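## Task

Using three rods of three different colours (not the turquoise one), lay out a single straight end-to-end line whose total length equals the turquoise rod (10 cm). Lengths by colour in cm: blue 1, magenta 2, grey 3, orange 4, lime 5, purple 6, red 7, green 8, pink 9, turquoise 10. The three rods must rest flat with their ends in contact or nearly so. No second train may exist, and every rod outside the train must sit at least one rod-width away from it. The arrangement must hold without the robot supporting it; at the end the gripper must have released everything and moved away.

## Robot and tools

Robot: one Franka FR3 arm (seven revolute joints) carrying a Robotiq 2F-140 parallel gripper, plus a wrist camera. There is only this one arm, so every command covers just it.

Frame: the scene frame has its origin on the table surface right under the arm base, +z up, +x forward, and +y to the left when facing along +x. Positions are in metres; orientation is a quaternion in w,x,y,z order. The base may be slightly tilted against the table, and the printed hand position can be off, more so when reaching far. end_effector_position is the point midway between the finger pads when closed (link pinch). Fingers point along the gripper's +z and close along its y. Closed fingertips extend about 33 mm past that point, fully open about 9 mm; closing also pushes the tips roughly 24 mm further out, so keep that margin above the table.

execute_actions takes "actions", a list holding zero or one item, plus optional "pictures" (true/false). An empty list just reports the state. A wait item is {"steps": N} with N up to 300 control steps (30 steps per second); it issues nothing new and returns once N steps have elapsed since the previous result, your reply time included. A motion item is {"rows": [...], "steps": N} with 1 to 15 rows and N up to 15 (default 15). Each row drives one control step; if there are fewer rows than steps, the last row repeats.

Each row is a single flat list of 10 numbers, in this order: fr3_joint1 (waist), joint2 (shoulder), joint3 (upper arm roll), joint4 (elbow), joint5 (forearm roll), joint6 (wrist pitch), joint7 (wrist roll), then gripper position, gripper force_limit, gripper speed. The first seven are absolute target angles in radians, in the same convention as the Joint positions line; they are not offsets. Stated ranges: waist -2.744..2.744, shoulder -1.784..1.784, upper arm roll -2.901..2.901, elbow -3.042..-0.152, forearm roll -2.807..2.807, wrist pitch 0.544..4.517, wrist roll -3.016..3.016. A target more than 0.018 rad beyond a range end (and further out than the current angle) gets the whole call rejected; true ends may differ by up to 0.018 rad, and a joint driven into its real end stops there with a "joint sent to its limit" note. Speed is capped: each step the target is kept within a lead of the measured angle (0.248 rad for joints 1-4, 0.677 for joint 5, 0.715 for joint 6, 1.54 for joint 7), and if the targets would shift the gripper more than 70 mm from where it is, all are pulled back proportionally. Far goals therefore need several calls.

The last three numbers each lie in [-1, 1] and are absolute settings. position: +1 fully open (140 mm), pads touch near -0.8, and -1 means close until blocked. force_limit: roughly 14 N at -1, 60 N at 0, 107 N at +1. speed: about 30 mm/s at -1, 140 at 0, 250 at +1.

Result lines: end_effector_position and end_effector_quat_wxyz; Joint positions and Joint velocities (rad, rad/s, joint order); Joint torques and External joint torques (estimated push-back from outside forces, including friction, error and held weight; "no reading" means none). object_status: 0 moving, 1 blocked while opening, 2 blocked while closing (a grip), 3 reached target or pads met (a thin item may still be held). Confirm a grasp by seeing 2 after sending -1. Blocked fingers hold until you send a different position (a change of 0.01 counts); to squeeze harder while at 2, raise force_limit and switch position between -1 and -0.98. position_measured is in counts, 3 open to 230 closed, not linear. "joint command not followed" means the clearance check altered or stopped targets (mounts and posts count as arm). HELD marks steps whose row was not fully sent. MOTOR HOT warns of overheating; reaching the limit brakes the arm (OVER-TEMPERATURE FAULT). Between calls the arm keeps heading for the last row sent until it nearly stops or a step is HELD.

Avoid: contact torque reaching a joint's load limit (85 N m joints 1-4, 11 N m joints 5-7) or any outside force, held weight included, reaching 85 N; either freezes the arm for 10 s and drops the rest of the call. Do not drop, slam, or shove rods hard, and never push or knock anything off the table, which fails the task. Brief tugs on held parts or nudges to loose ones may happen. Move smoothly with little effort.

zoom_image: "camera" (cam_head_left, cam_head_right, cam_high, cam_low, cam_wrist) and "region" [x0, y0, x1, y1] in that camera's pixels from the top-left, at most 504 by 504. Images are 896x504, the wrist camera 504x504 fisheye. Calibration data are given per camera and may be slightly off.

read_manual returns licence texts only (section "licences").

finished_scene with "scene" (1 or 2) ends that scene irreversibly, grades it, and gives the next task. The train must stay correct after release, with the gripper open and away.

Each tool is called after ">>>" by a JSON object that holds its "api" and its "payload".

## Session

>>> {"api": "execute_actions", "payload": {"actions": []}}

Scene clock: 0.00 s of 5100.00 s.
end_effector_position=(+0.1489, +0.6450, +0.3026) position_measured=3 object_status=3 end_effector_quat_wxyz=(+0.393, +0.622, +0.421, +0.531)
Joint positions: [ 1.853  0.671 -0.064 -1.554 -1.254  1.416 -0.551]
Joint velocities: [-0.001 -0.001 -0.    -0.     0.     0.     0.001]
Joint torques (N m, as the joint torque sensors report them, + toward a larger angle): no reading
External joint torques (N m, as the arm's controller estimates them; a push from outside toward a larger angle lowers the number): no reading

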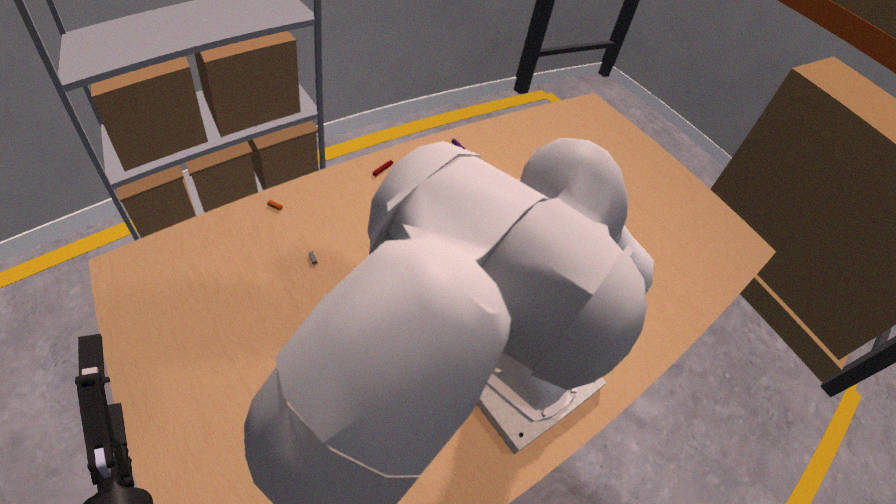

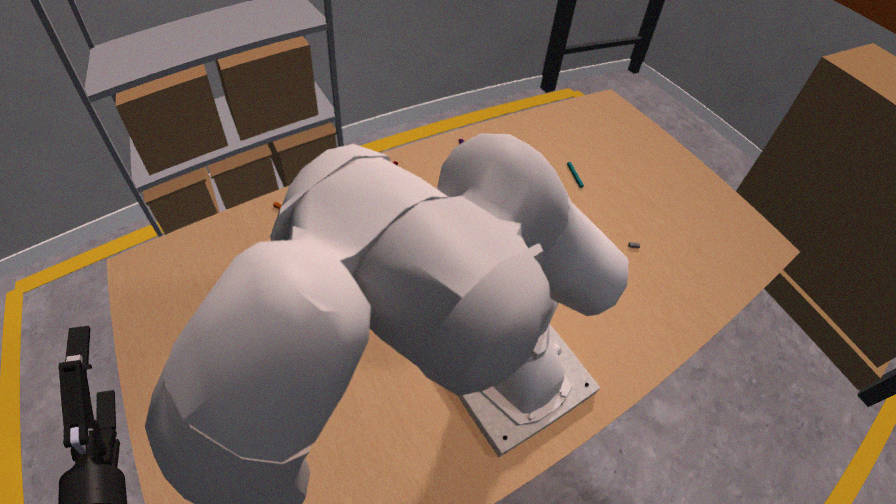

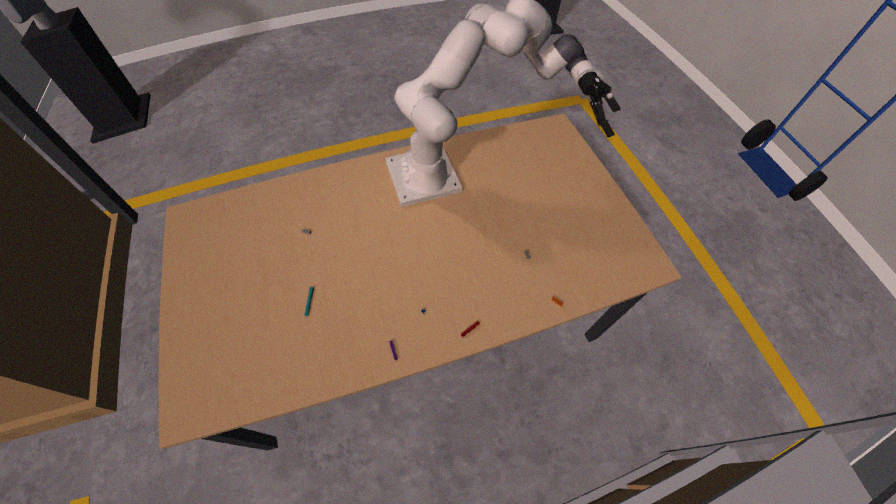

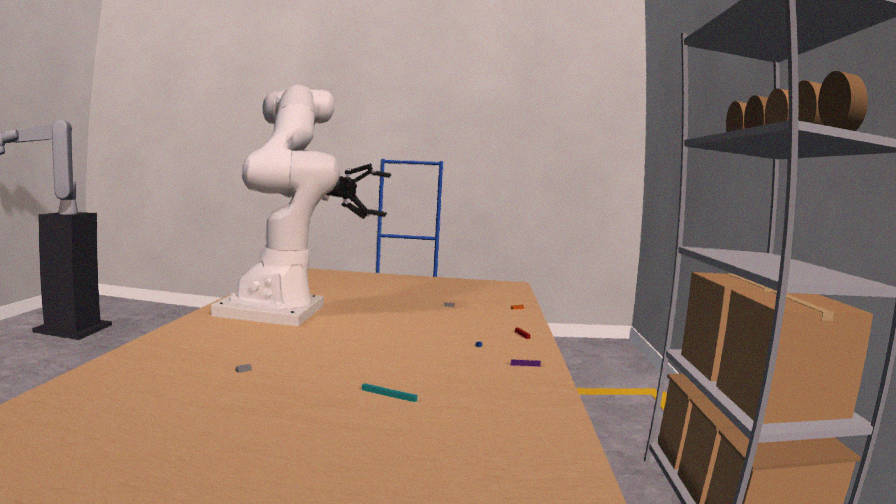

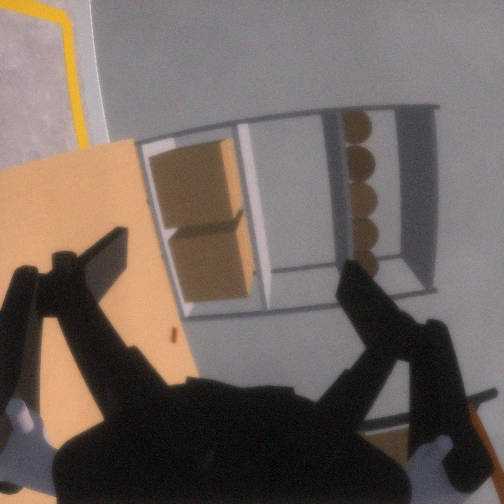

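>>> {"api": "zoom_image", "payload": {"camera": "cam_high", "region": [280, 210, 580, 380]}}

Region (280, 210, 580, 380) of cam_high's 896x504 image, scaled by 1.680, with more detail than that image has; it fills the top 286 rows of this view, and the rest is white.

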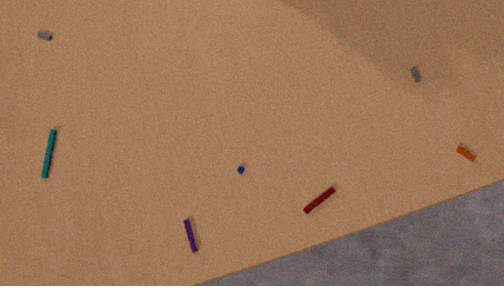

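>>> {"api": "execute_actions", "payload": {"actions": [{"rows":[[0.4814,-0.1845,0,-2.4728,0,2.288,-1.089,-0.35,-1,0]]}], "pictures": false}}

>>> {"api": "execute_actions", "payload": {"actions": [{"steps":60}]}}

Scene clock: 16.87 s of 5100.00 s.
end_effector_position=(+0.2376, +0.4079, +0.1850) position_measured=107 object_status=0 end_effector_quat_wxyz=(+0.047, +0.967, +0.250, +0.004)
Joint positions: [ 1.066 -0.089 -0.013 -2.337 -0.106  2.179 -0.916]
Joint velocities: [-1.868 -1.158 -0.098 -1.149  0.65   0.5   -0.434]
Joint torques (N m, as the joint torque sensors report them, + toward a larger angle): [ 10.93 -12.9   11.66  17.87   1.78   2.77  -0.31]
External joint torques (N m, as the arm's controller estimates them; a push from outside toward a larger angle lowers the number): [-1.58 -1.86  0.11 -1.41  1.18  0.55 -0.27]
Steps of this call (steps 1 to 90: nothing new was sent; then 13.37 s passed at rest; steps 91 to 105: all 15 steps of this action). Readings (joint positions | what the end effector reports):
91: [1.840 0.657 -0.055 -1.572 -1.217 1.450 -0.565] | position_measured=3 object_status=0
92: [1.820 0.633 -0.044 -1.600 -1.163 1.494 -0.583] | position_measured=8 object_status=0
94: [1.768 0.580 -0.030 -1.659 -1.043 1.590 -0.622] | position_measured=24 object_status=0
98: [1.570 0.379 0.008 -1.889 -0.588 1.896 -0.748] | position_measured=54 object_status=0
105: the state above

Scene clock: 18.87 s of 5100.00 s.
end_effector_position=(+0.3964, +0.2255, +0.1754) position_measured=173 object_status=3 end_effector_quat_wxyz=(-0.003, +1.000, +0.019, -0.007)
Joint positions: [ 0.483 -0.183 -0.002 -2.47  -0.004  2.286 -1.084]
Joint velocities: [ 0.001 -0.001 -0.001 -0.001 -0.001  0.     0.   ]
Joint torques (N m, as the joint torque sensors report them, + toward a larger angle): [ -0.17 -25.57   2.1   21.03   1.54   2.77  -0.18]
External joint torques (N m, as the arm's controller estimates them; a push from outside toward a larger angle lowers the number): [-0.54 -1.6   1.84 -1.22  0.91  0.26 -0.18]
Steps of this call (steps 1 to 45: the robot went on to your last target; steps 46 to 60: nothing new was sent). Readings (joint positions | what the end effector reports):
1: [1.003 -0.120 -0.013 -2.369 -0.087 2.194 -0.929] | position_measured=115 object_status=0
2: [0.941 -0.140 -0.012 -2.393 -0.072 2.207 -0.942] | position_measured=122 object_status=0
4: [0.824 -0.161 -0.010 -2.425 -0.050 2.227 -0.963] | position_measured=138 object_status=0
8: [0.605 -0.175 -0.005 -2.455 -0.025 2.254 -0.997] | position_measured=168 object_status=0
60: the state above
The arm was judged still, so your last target was given up. Only a new action makes it travel on or press farther. Fingers that are still opening or closing keep moving.
camera_calibration (this result's frames):
cam_wrist: T_world_to_cam=[[0.212043, -0.976461, 0.0395242, 0.114779], [-0.92821, -0.188583, 0.320721, 0.36675], [-0.305718, -0.104693, -0.946349, 0.507063], [0, 0, 0, 1]] pos_world=[0.471102, 0.234327, 0.357697]

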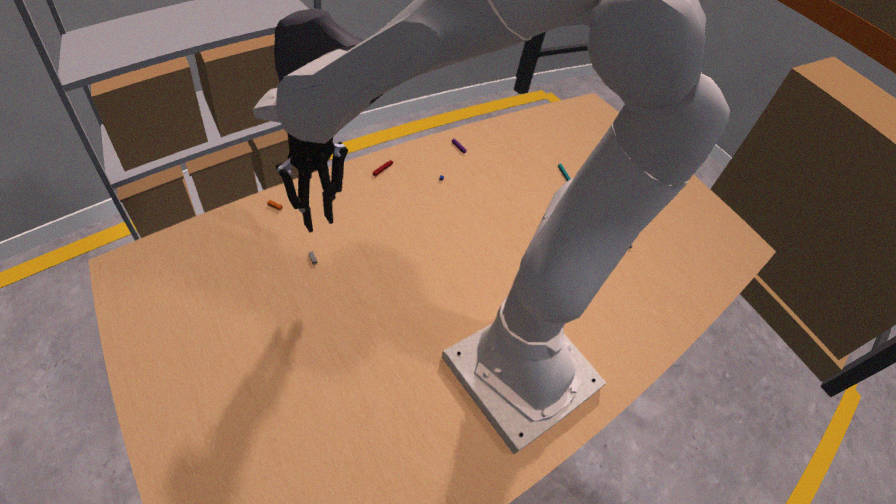

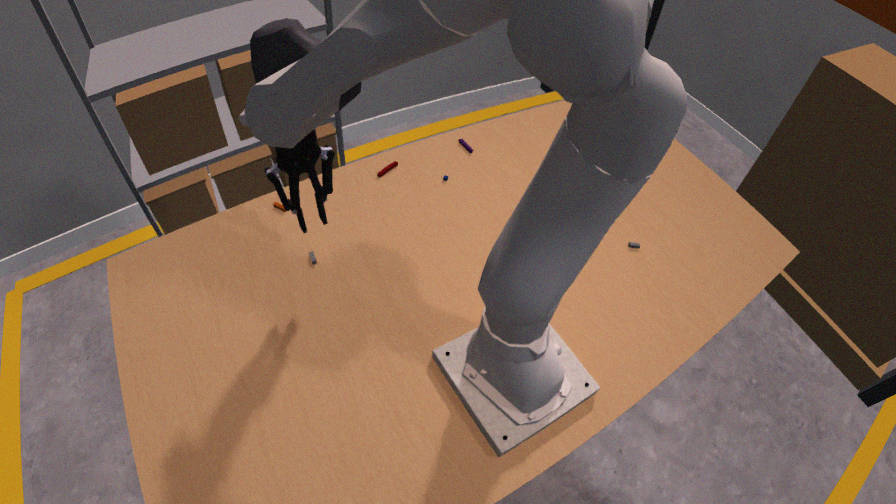

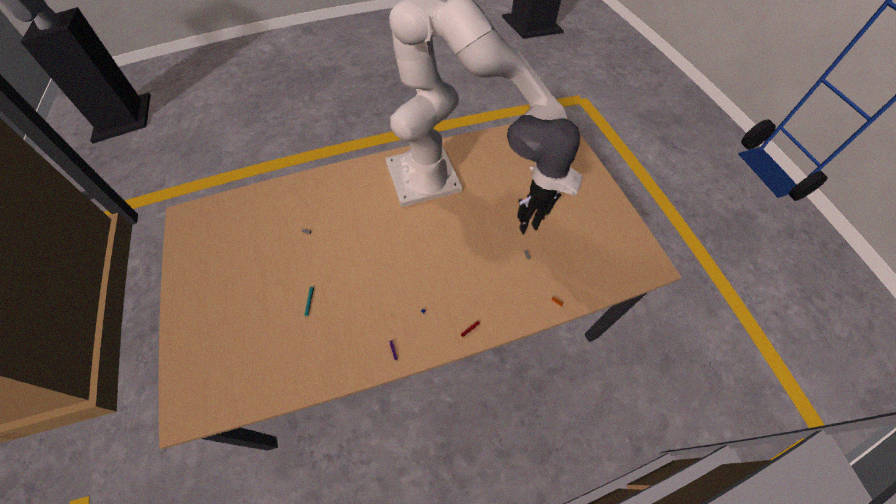

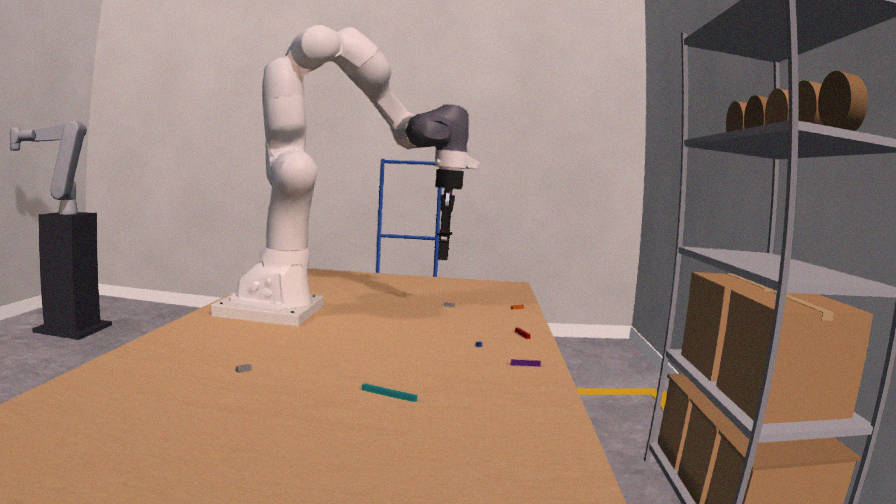

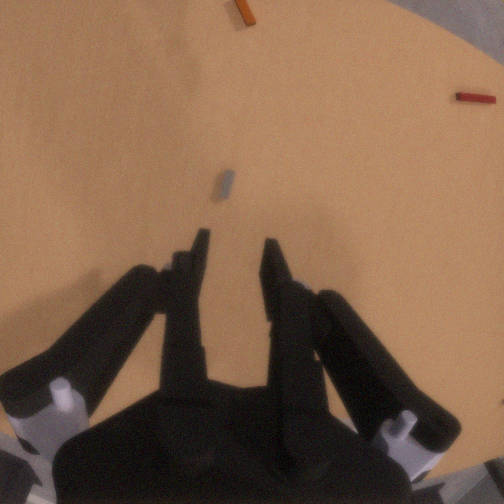

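>>> {"api": "execute_actions", "payload": {"actions": [{"rows":[[0.478,-0.15,0,-2.47,0,2.32,-1.085,-0.35,-1,0],[0.478,-0.15,0,-2.47,0,2.32,-1.085,-0.35,-1,0],[0.474,-0.1,0,-2.467,0,2.367,-1.083,-0.35,-1,0],[0.474,-0.1,0,-2.467,0,2.367,-1.083,-0.35,-1,0],[0.47,-0.05,0,-2.464,0,2.414,-1.081,-0.35,-1,0],[0.47,-0.05,0,-2.464,0,2.414,-1.081,-0.35,-1,0],[0.466,0,0,-2.46,0,2.46,-1.08,-0.35,-1,0],[0.466,0,0,-2.46,0,2.46,-1.08,-0.35,-1,0],[0.462,0.05,0,-2.457,0,2.507,-1.078,-0.35,-1,0],[0.462,0.05,0,-2.457,0,2.507,-1.078,-0.35,-1,0],[0.458,0.0921,0,-2.4537,0,2.546,-1.077,-0.35,-1,0]]}], "pictures": false}}

>>> {"api": "execute_actions", "payload": {"actions": [{"steps":25}]}}

Scene clock: 29.73 s of 5100.00 s.
end_effector_position=(+0.4090, +0.2230, +0.0714) position_measured=173 object_status=3 end_effector_quat_wxyz=(+0.008, +1.000, +0.009, -0.029)
Joint positions: [ 0.46   0.088 -0.001 -2.458 -0.004  2.496 -1.083]
Joint velocities: [-0.01   0.139  0.    -0.001 -0.001  0.271  0.003]
Joint torques (N m, as the joint torque sensors report them, + toward a larger angle): [ -0.37 -35.22   1.91  21.02   1.39   3.14   0.17]
External joint torques (N m, as the arm's controller estimates them; a push from outside toward a larger angle lowers the number): [-1.2   0.22  0.94 -1.01  0.94  0.35  0.17]
Steps of this call (steps 1 to 90: nothing new was sent; then 7.37 s passed at rest; steps 91 to 105: all 15 steps of this action). Readings (joint positions | what the end effector reports):
91: [0.483 -0.180 -0.002 -2.470 -0.004 2.291 -1.084] | position_measured=173 object_status=3
92: [0.482 -0.172 -0.002 -2.469 -0.004 2.296 -1.084] | position_measured=173 object_status=3
94: [0.479 -0.140 -0.002 -2.466 -0.004 2.318 -1.084] | position_measured=173 object_status=3
98: [0.471 -0.046 -0.001 -2.462 -0.004 2.383 -1.084] | position_measured=173 object_status=3
105: the state above

Scene clock: 30.57 s of 5100.00 s.
end_effector_position=(+0.4225, +0.2302, +0.0738) position_measured=173 object_status=3 end_effector_quat_wxyz=(-0.002, +1.000, +0.008, -0.009)
Joint positions: [ 0.46   0.092 -0.001 -2.456 -0.004  2.543 -1.082]
Joint velocities: [-0.     0.     0.    -0.001 -0.001  0.001 -0.001]
Joint torques (N m, as the joint torque sensors report them, + toward a larger angle): [ -0.03 -31.06   1.87  20.37   1.3    2.76   0.25]
External joint torques (N m, as the arm's controller estimates them; a push from outside toward a larger angle lowers the number): [-0.49 -0.77  1.36  1.27  0.84  0.26  0.25]
Steps of this call (steps 1 to 25: the robot went on to your last target). Readings (joint positions | what the end effector reports):
1: [0.460 0.091 -0.001 -2.458 -0.004 2.504 -1.083] | position_measured=173 object_status=3
2: [0.460 0.092 -0.001 -2.458 -0.004 2.511 -1.083] | position_measured=173 object_status=3
4: [0.460 0.092 -0.001 -2.457 -0.004 2.522 -1.083] | position_measured=173 object_status=3
8: [0.460 0.092 -0.001 -2.456 -0.004 2.534 -1.082] | position_measured=173 object_status=3
25: the state above
camera_calibration (this result's frames):
cam_wrist: T_world_to_cam=[[0.189314, -0.981081, 0.0404967, 0.128412], [-0.931303, -0.166332, 0.324051, 0.420401], [-0.311184, -0.099062, -0.945172, 0.42035], [0, 0, 0, 1]] pos_world=[0.498016, 0.23755, 0.255871]

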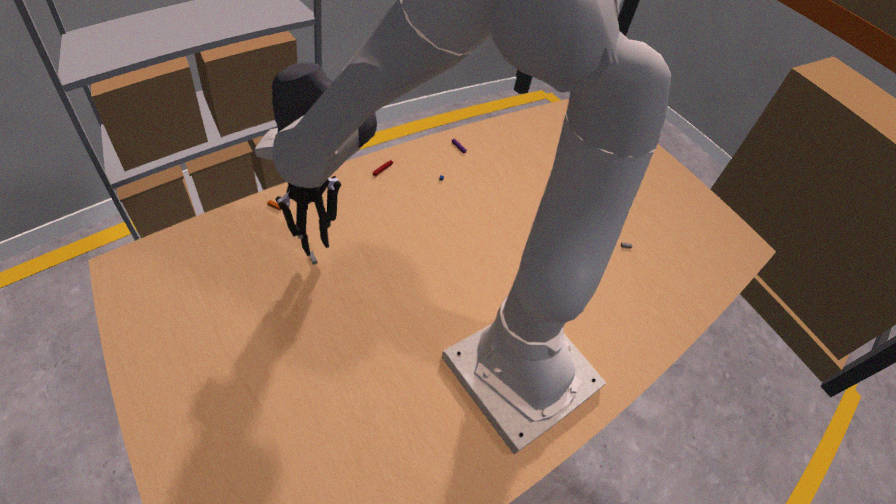

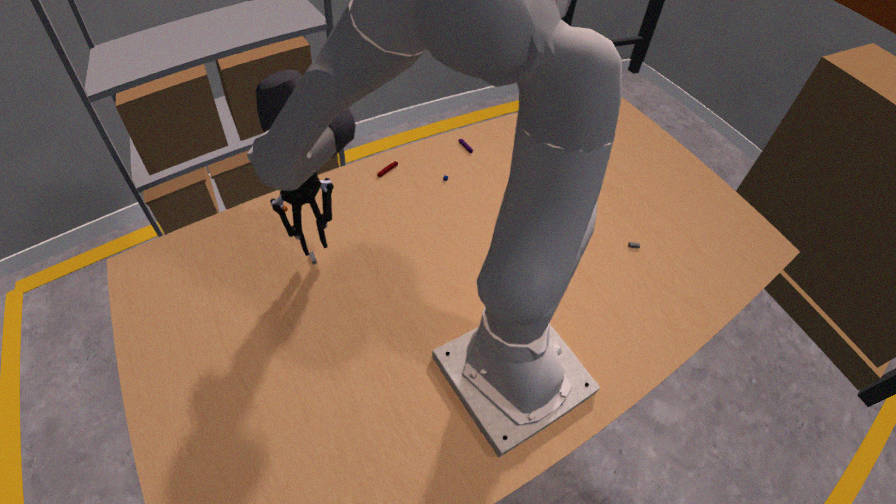

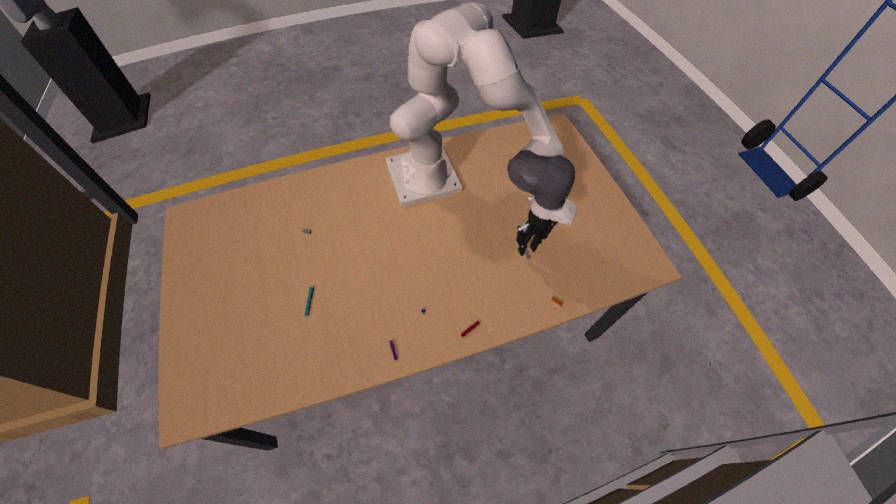

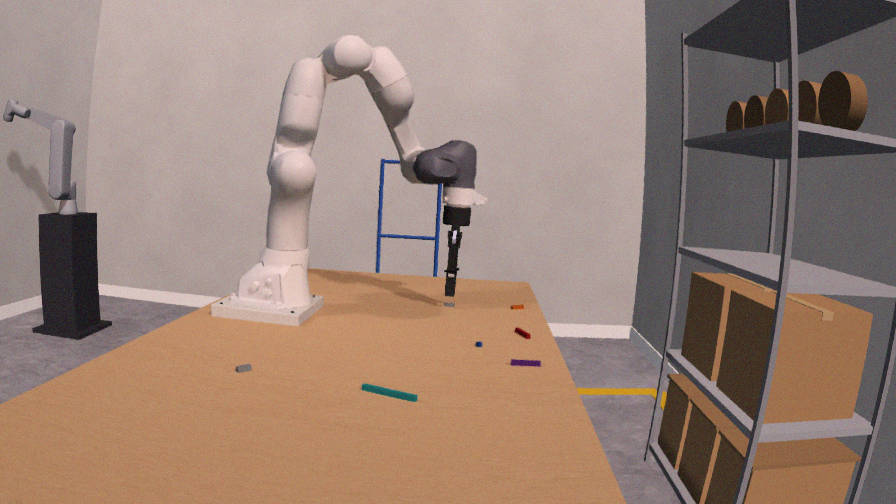

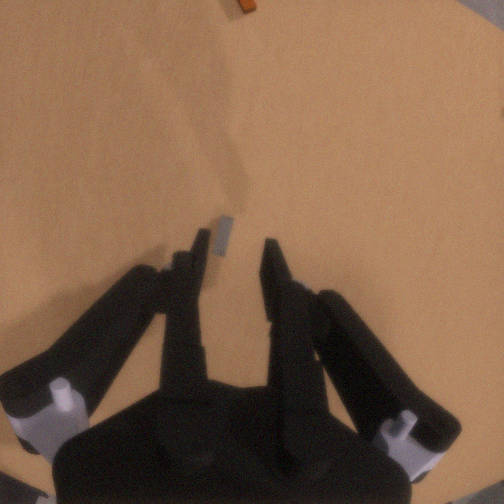

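>>> {"api": "zoom_image", "payload": {"camera": "cam_low", "region": [410, 260, 490, 320]}}

Region (410, 260, 490, 320) of cam_low's 896x504 image, scaled by 6.300, with more detail than that image has; it fills the top 378 rows of this view, and the rest is white.

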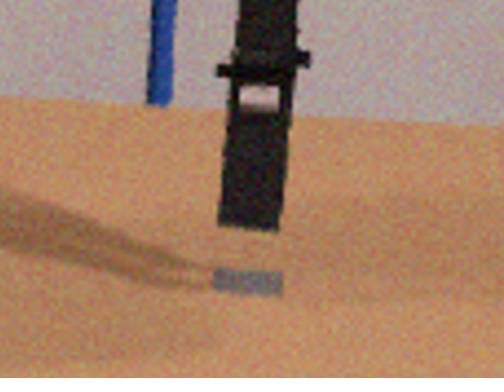

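>>> {"api": "execute_actions", "payload": {"actions": [{"rows":[[0.465,0.1,0,-2.452,0,2.57,-1.07,-0.35,-1,0],[0.4704,0.11,0,-2.451,0,2.58,-1.065,-0.35,-1,0],[0.4704,0.11,0,-2.451,0,2.58,-1.065,-0.35,-1,0],[0.4704,0.12,0,-2.45,0,2.59,-1.065,-0.35,-1,0],[0.4704,0.12,0,-2.45,0,2.59,-1.065,-0.35,-1,0],[0.4704,0.13,0,-2.449,0,2.6,-1.065,-0.35,-1,0],[0.4704,0.13,0,-2.449,0,2.6,-1.065,-0.35,-1,0],[0.4704,0.14,0,-2.448,0,2.607,-1.065,-0.35,-1,0],[0.4704,0.14,0,-2.448,0,2.607,-1.065,-0.35,-1,0],[0.4704,0.15,0,-2.4474,0,2.607,-1.065,-0.35,-1,0],[0.4704,0.15,0,-2.4474,0,2.607,-1.065,-0.35,-1,0],[0.4704,0.1595,0,-2.4474,0,2.607,-1.065,-0.35,-1,0]]}], "pictures": false}}

>>> {"api": "execute_actions", "payload": {"actions": [{"steps":15}]}}

>>> {"api": "zoom_image", "payload": {"camera": "cam_low", "region": [410, 260, 490, 320]}}

Scene clock: 40.27 s of 5100.00 s.
end_effector_position=(+0.4222, +0.2353, +0.0501) position_measured=173 object_status=3 end_effector_quat_wxyz=(-0.002, +1.000, +0.007, -0.010)
Joint positions: [ 0.469  0.156 -0.001 -2.45  -0.004  2.599 -1.073]
Joint velocities: [ 0.     0.062  0.001  0.001 -0.     0.03   0.009]
Joint torques (N m, as the joint torque sensors report them, + toward a larger angle): [  1.91 -33.05   2.01  19.49   1.3    2.95   0.24]
External joint torques (N m, as the arm's controller estimates them; a push from outside toward a larger angle lowers the number): [1.39 0.3  1.39 0.28 0.89 0.28 0.25]
Steps of this call (steps 1 to 15: the robot went on to your last target; steps 16 to 90: nothing new was sent; then 6.20 s passed at rest; steps 91 to 105: all 15 steps of this action). Readings (joint positions | what the end effector reports):
91: [0.460 0.093 -0.001 -2.456 -0.004 2.547 -1.081] | position_measured=173 object_status=3
92: [0.462 0.096 -0.001 -2.455 -0.004 2.552 -1.080] | position_measured=173 object_status=3
94: [0.466 0.104 -0.001 -2.453 -0.004 2.562 -1.078] | position_measured=173 object_status=3
98: [0.468 0.125 -0.001 -2.452 -0.004 2.582 -1.075] | position_measured=173 object_status=3
105: the state above

Scene clock: 40.77 s of 5100.00 s.
end_effector_position=(+0.4232, +0.2359, +0.0495) position_measured=173 object_status=3 end_effector_quat_wxyz=(-0.003, +1.000, +0.006, -0.008)
Joint positions: [ 0.469  0.158 -0.001 -2.45  -0.004  2.604 -1.071]
Joint velocities: [-0.    -0.     0.     0.001 -0.     0.001  0.   ]
Joint torques (N m, as the joint torque sensors report them, + toward a larger angle): [  2.02 -31.35   1.69  19.37   1.33   2.78   0.24]
External joint torques (N m, as the arm's controller estimates them; a push from outside toward a larger angle lowers the number): [1.6  0.32 1.16 1.15 0.91 0.28 0.24]
Steps of this call (steps 1 to 15: the robot went on to your last target). Readings (joint positions | what the end effector reports):
1: [0.469 0.157 -0.001 -2.450 -0.004 2.600 -1.072] | position_measured=173 object_status=3
2: [0.469 0.158 -0.001 -2.450 -0.004 2.600 -1.072] | position_measured=173 object_status=3
4: [0.469 0.158 -0.001 -2.450 -0.004 2.602 -1.072] | position_measured=173 object_status=3
8: [0.469 0.158 -0.001 -2.450 -0.004 2.603 -1.071] | position_measured=173 object_status=3
15: the state above
The arm was judged still, so your last target was given up. Only a new action makes it travel on or press farther. Fingers that are still opening or closing keep moving.
camera_calibration (this result's frames):
cam_wrist: T_world_to_cam=[[0.186775, -0.981583, 0.0401328, 0.136137], [-0.932004, -0.164129, 0.323155, 0.429695], [-0.310617, -0.0977613, -0.945495, 0.397557], [0, 0, 0, 1]] pos_world=[0.498539, 0.243021, 0.231566]

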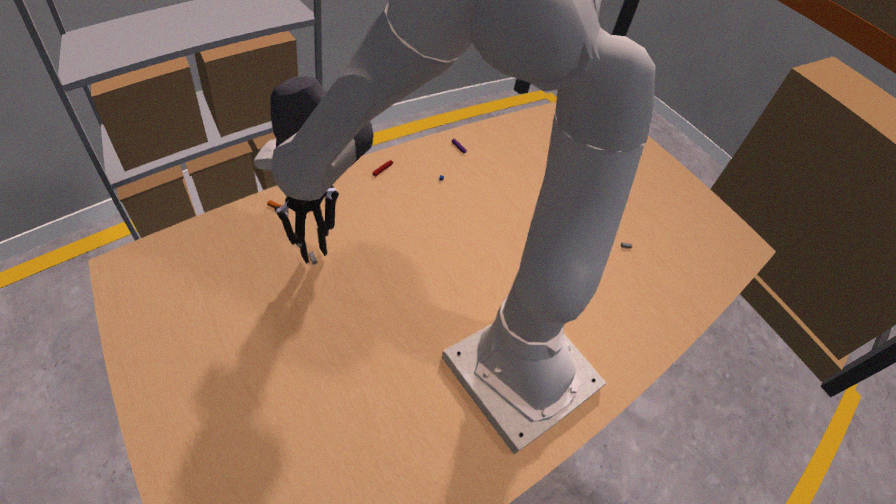

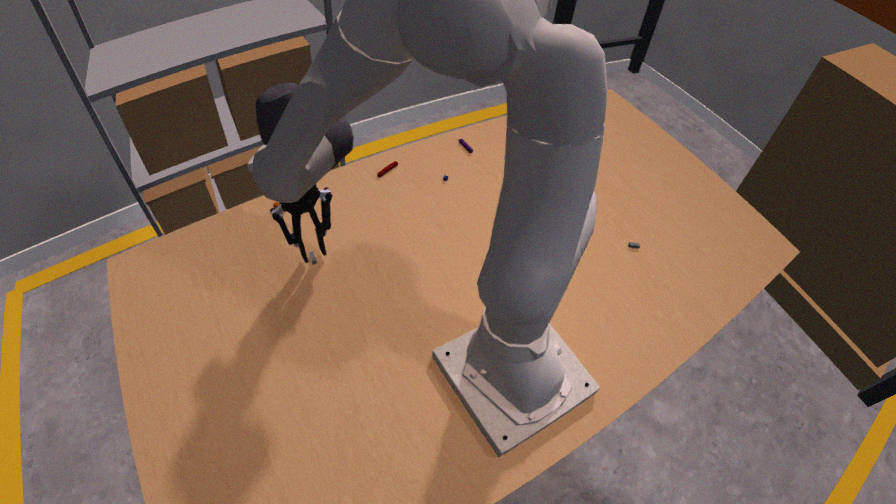

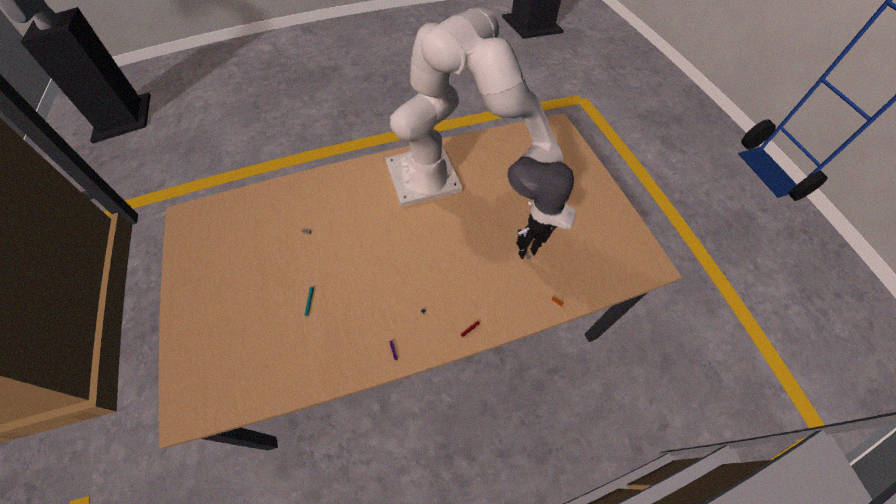

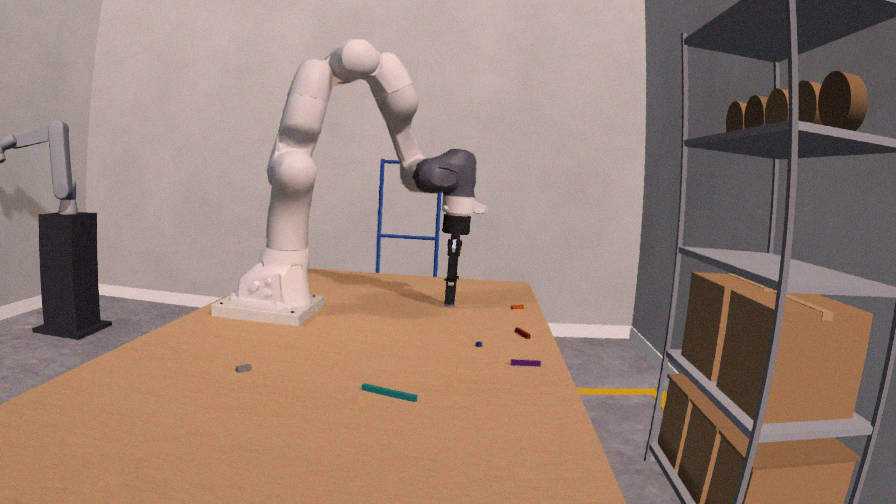

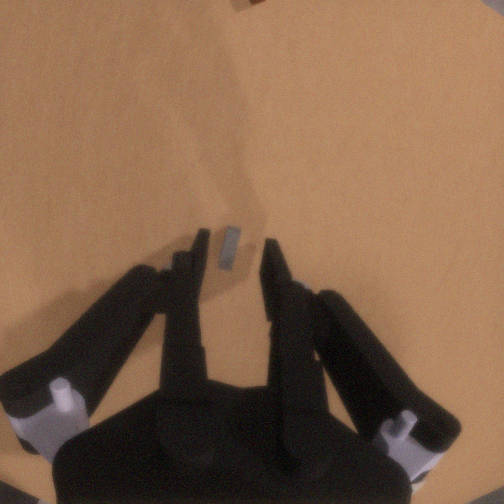

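Region (410, 260, 490, 320) of cam_low's 896x504 image, scaled by 6.300, with more detail than that image has; it fills the top 378 rows of this view, and the rest is white.

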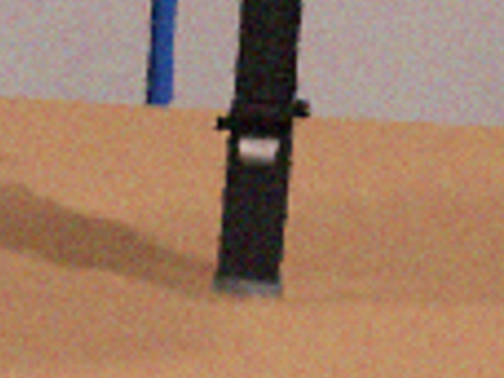

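>>> {"api": "execute_actions", "payload": {"actions": [{"rows":[[0.474,0.165,0,-2.4474,0,2.62,-1.065,-0.35,-0.6,-0.5],[0.474,0.17,0,-2.4474,0,2.625,-1.065,-0.35,-0.6,-0.5],[0.474,0.177,0,-2.4474,0,2.625,-1.065,-0.35,-0.6,-0.5],[0.474,0.177,0,-2.4474,0,2.625,-1.065,-0.35,-0.6,-0.5],[0.474,0.177,0,-2.4474,0,2.625,-1.065,-0.35,-0.6,-0.5],[0.474,0.177,0,-2.4474,0,2.625,-1.065,-0.35,-0.6,-0.5],[0.474,0.177,0,-2.4474,0,2.625,-1.065,-0.35,-0.6,-0.5],[0.474,0.177,0,-2.4474,0,2.625,-1.065,-0.35,-0.6,-0.5],[0.474,0.177,0,-2.4474,0,2.625,-1.065,-1,-0.6,-0.5]]}], "pictures": false}}

>>> {"api": "execute_actions", "payload": {"actions": [{"steps":15}]}}

>>> {"api": "zoom_image", "payload": {"camera": "cam_low", "region": [410, 260, 490, 320]}}

Scene clock: 45.40 s of 5100.00 s.
end_effector_position=(+0.4229, +0.2379, +0.0430) position_measured=199 object_status=0 end_effector_quat_wxyz=(-0.003, +1.000, +0.008, -0.008)
Joint positions: [ 0.472  0.176 -0.001 -2.449 -0.004  2.622 -1.07 ]
Joint velocities: [-0.001 -0.001 -0.001  0.    -0.     0.006  0.   ]
Joint torques (N m, as the joint torque sensors report them, + toward a larger angle): [  2.16 -31.84   1.64  18.14   1.28   2.71   0.27]
External joint torques (N m, as the arm's controller estimates them; a push from outside toward a larger angle lowers the number): [ 1.84 -0.06  1.19  0.28  0.88  0.22  0.27]
Steps of this call (steps 1 to 90: nothing new was sent; then 1.13 s passed at rest; steps 91 to 105: all 15 steps of this action). Readings (joint positions | what the end effector reports):
91: [0.469 0.159 -0.001 -2.450 -0.004 2.607 -1.070] | position_measured=173 object_status=3
92: [0.470 0.161 -0.001 -2.449 -0.004 2.610 -1.070] | position_measured=173 object_status=3
94: [0.472 0.168 -0.001 -2.449 -0.004 2.614 -1.070] | position_measured=173 object_status=3
98: [0.472 0.175 -0.001 -2.449 -0.004 2.618 -1.070] | position_measured=173 object_status=3
105: the state above

Scene clock: 45.90 s of 5100.00 s.
end_effector_position=(+0.4233, +0.2381, +0.0431) position_measured=218 object_status=2 end_effector_quat_wxyz=(-0.003, +1.000, +0.008, -0.007)
Joint positions: [ 0.472  0.176 -0.001 -2.449 -0.004  2.623 -1.07 ]
Joint velocities: [ 0.    -0.002  0.001  0.    -0.     0.    -0.   ]
Joint torques (N m, as the joint torque sensors report them, + toward a larger angle): [  2.15 -31.29   2.21  18.42   1.25   2.76   0.26]
External joint torques (N m, as the arm's controller estimates them; a push from outside toward a larger angle lowers the number): [1.6  0.71 1.54 0.43 0.86 0.25 0.26]
Steps of this call (steps 1 to 15: the robot went on to your last target). Readings (joint positions | what the end effector reports):
1: [0.472 0.176 -0.001 -2.449 -0.004 2.622 -1.070] | position_measured=204 object_status=0
2: [0.472 0.176 -0.001 -2.449 -0.004 2.622 -1.070] | position_measured=209 object_status=0
4: [0.472 0.176 -0.001 -2.449 -0.004 2.622 -1.070] | position_measured=218 object_status=0
8: [0.472 0.176 -0.001 -2.449 -0.004 2.622 -1.070] | position_measured=218 object_status=0
15: the state above
The arm was judged still, so your last target was given up. Only a new action makes it travel on or press farther. Fingers that are still opening or closing keep moving.
camera_calibration (this result's frames):
cam_wrist: T_world_to_cam=[[0.189718, -0.98105, 0.039348, 0.137183], [-0.93212, -0.167375, 0.32115, 0.433084], [-0.308478, -0.097605, -0.946211, 0.390891], [0, 0, 0, 1]] pos_world=[0.498241, 0.245224, 0.225382]

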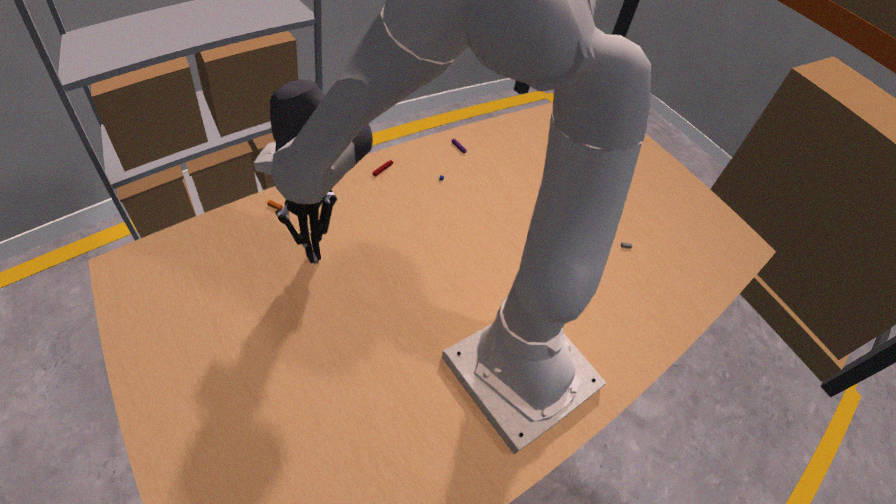

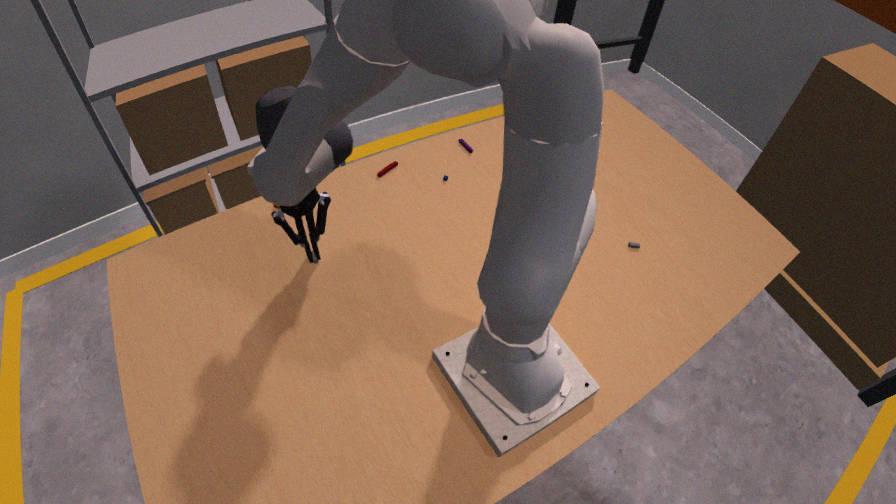

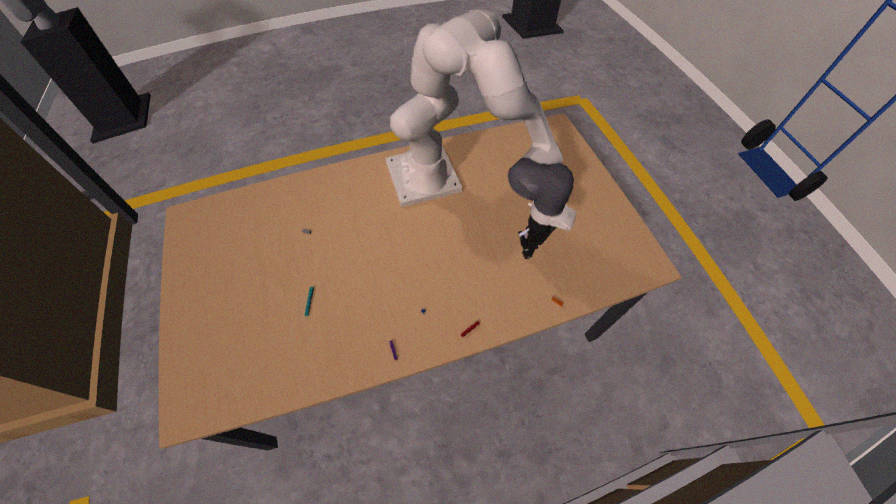

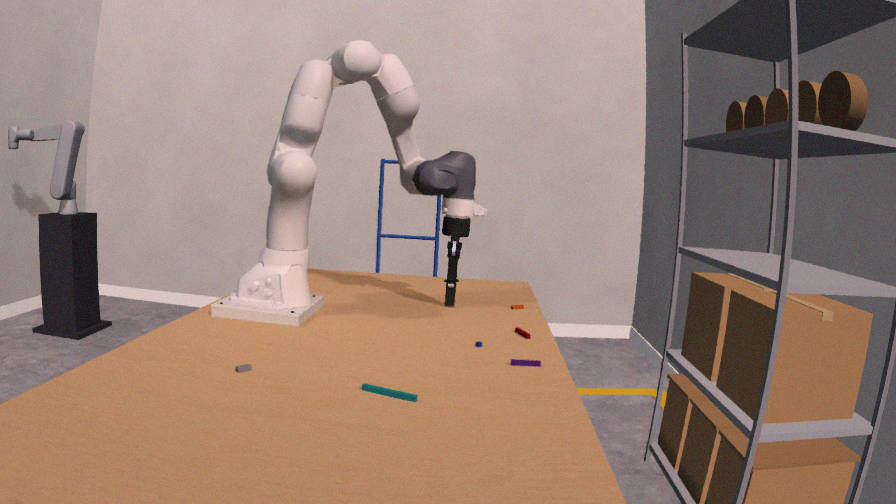

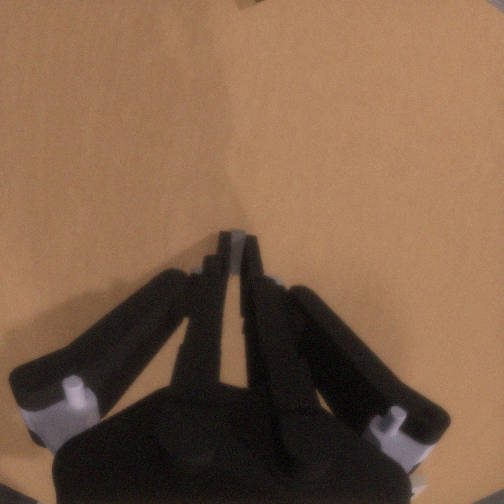

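Region (410, 260, 490, 320) of cam_low's 896x504 image, scaled by 6.300, with more detail than that image has; it fills the top 378 rows of this view, and the rest is white.

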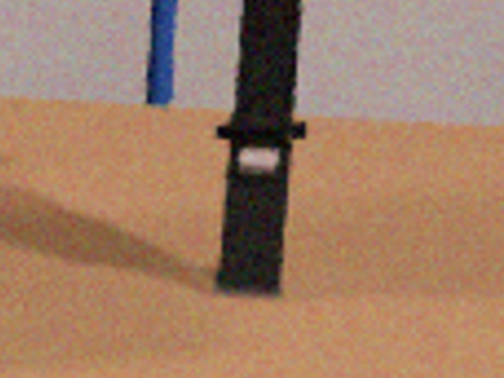

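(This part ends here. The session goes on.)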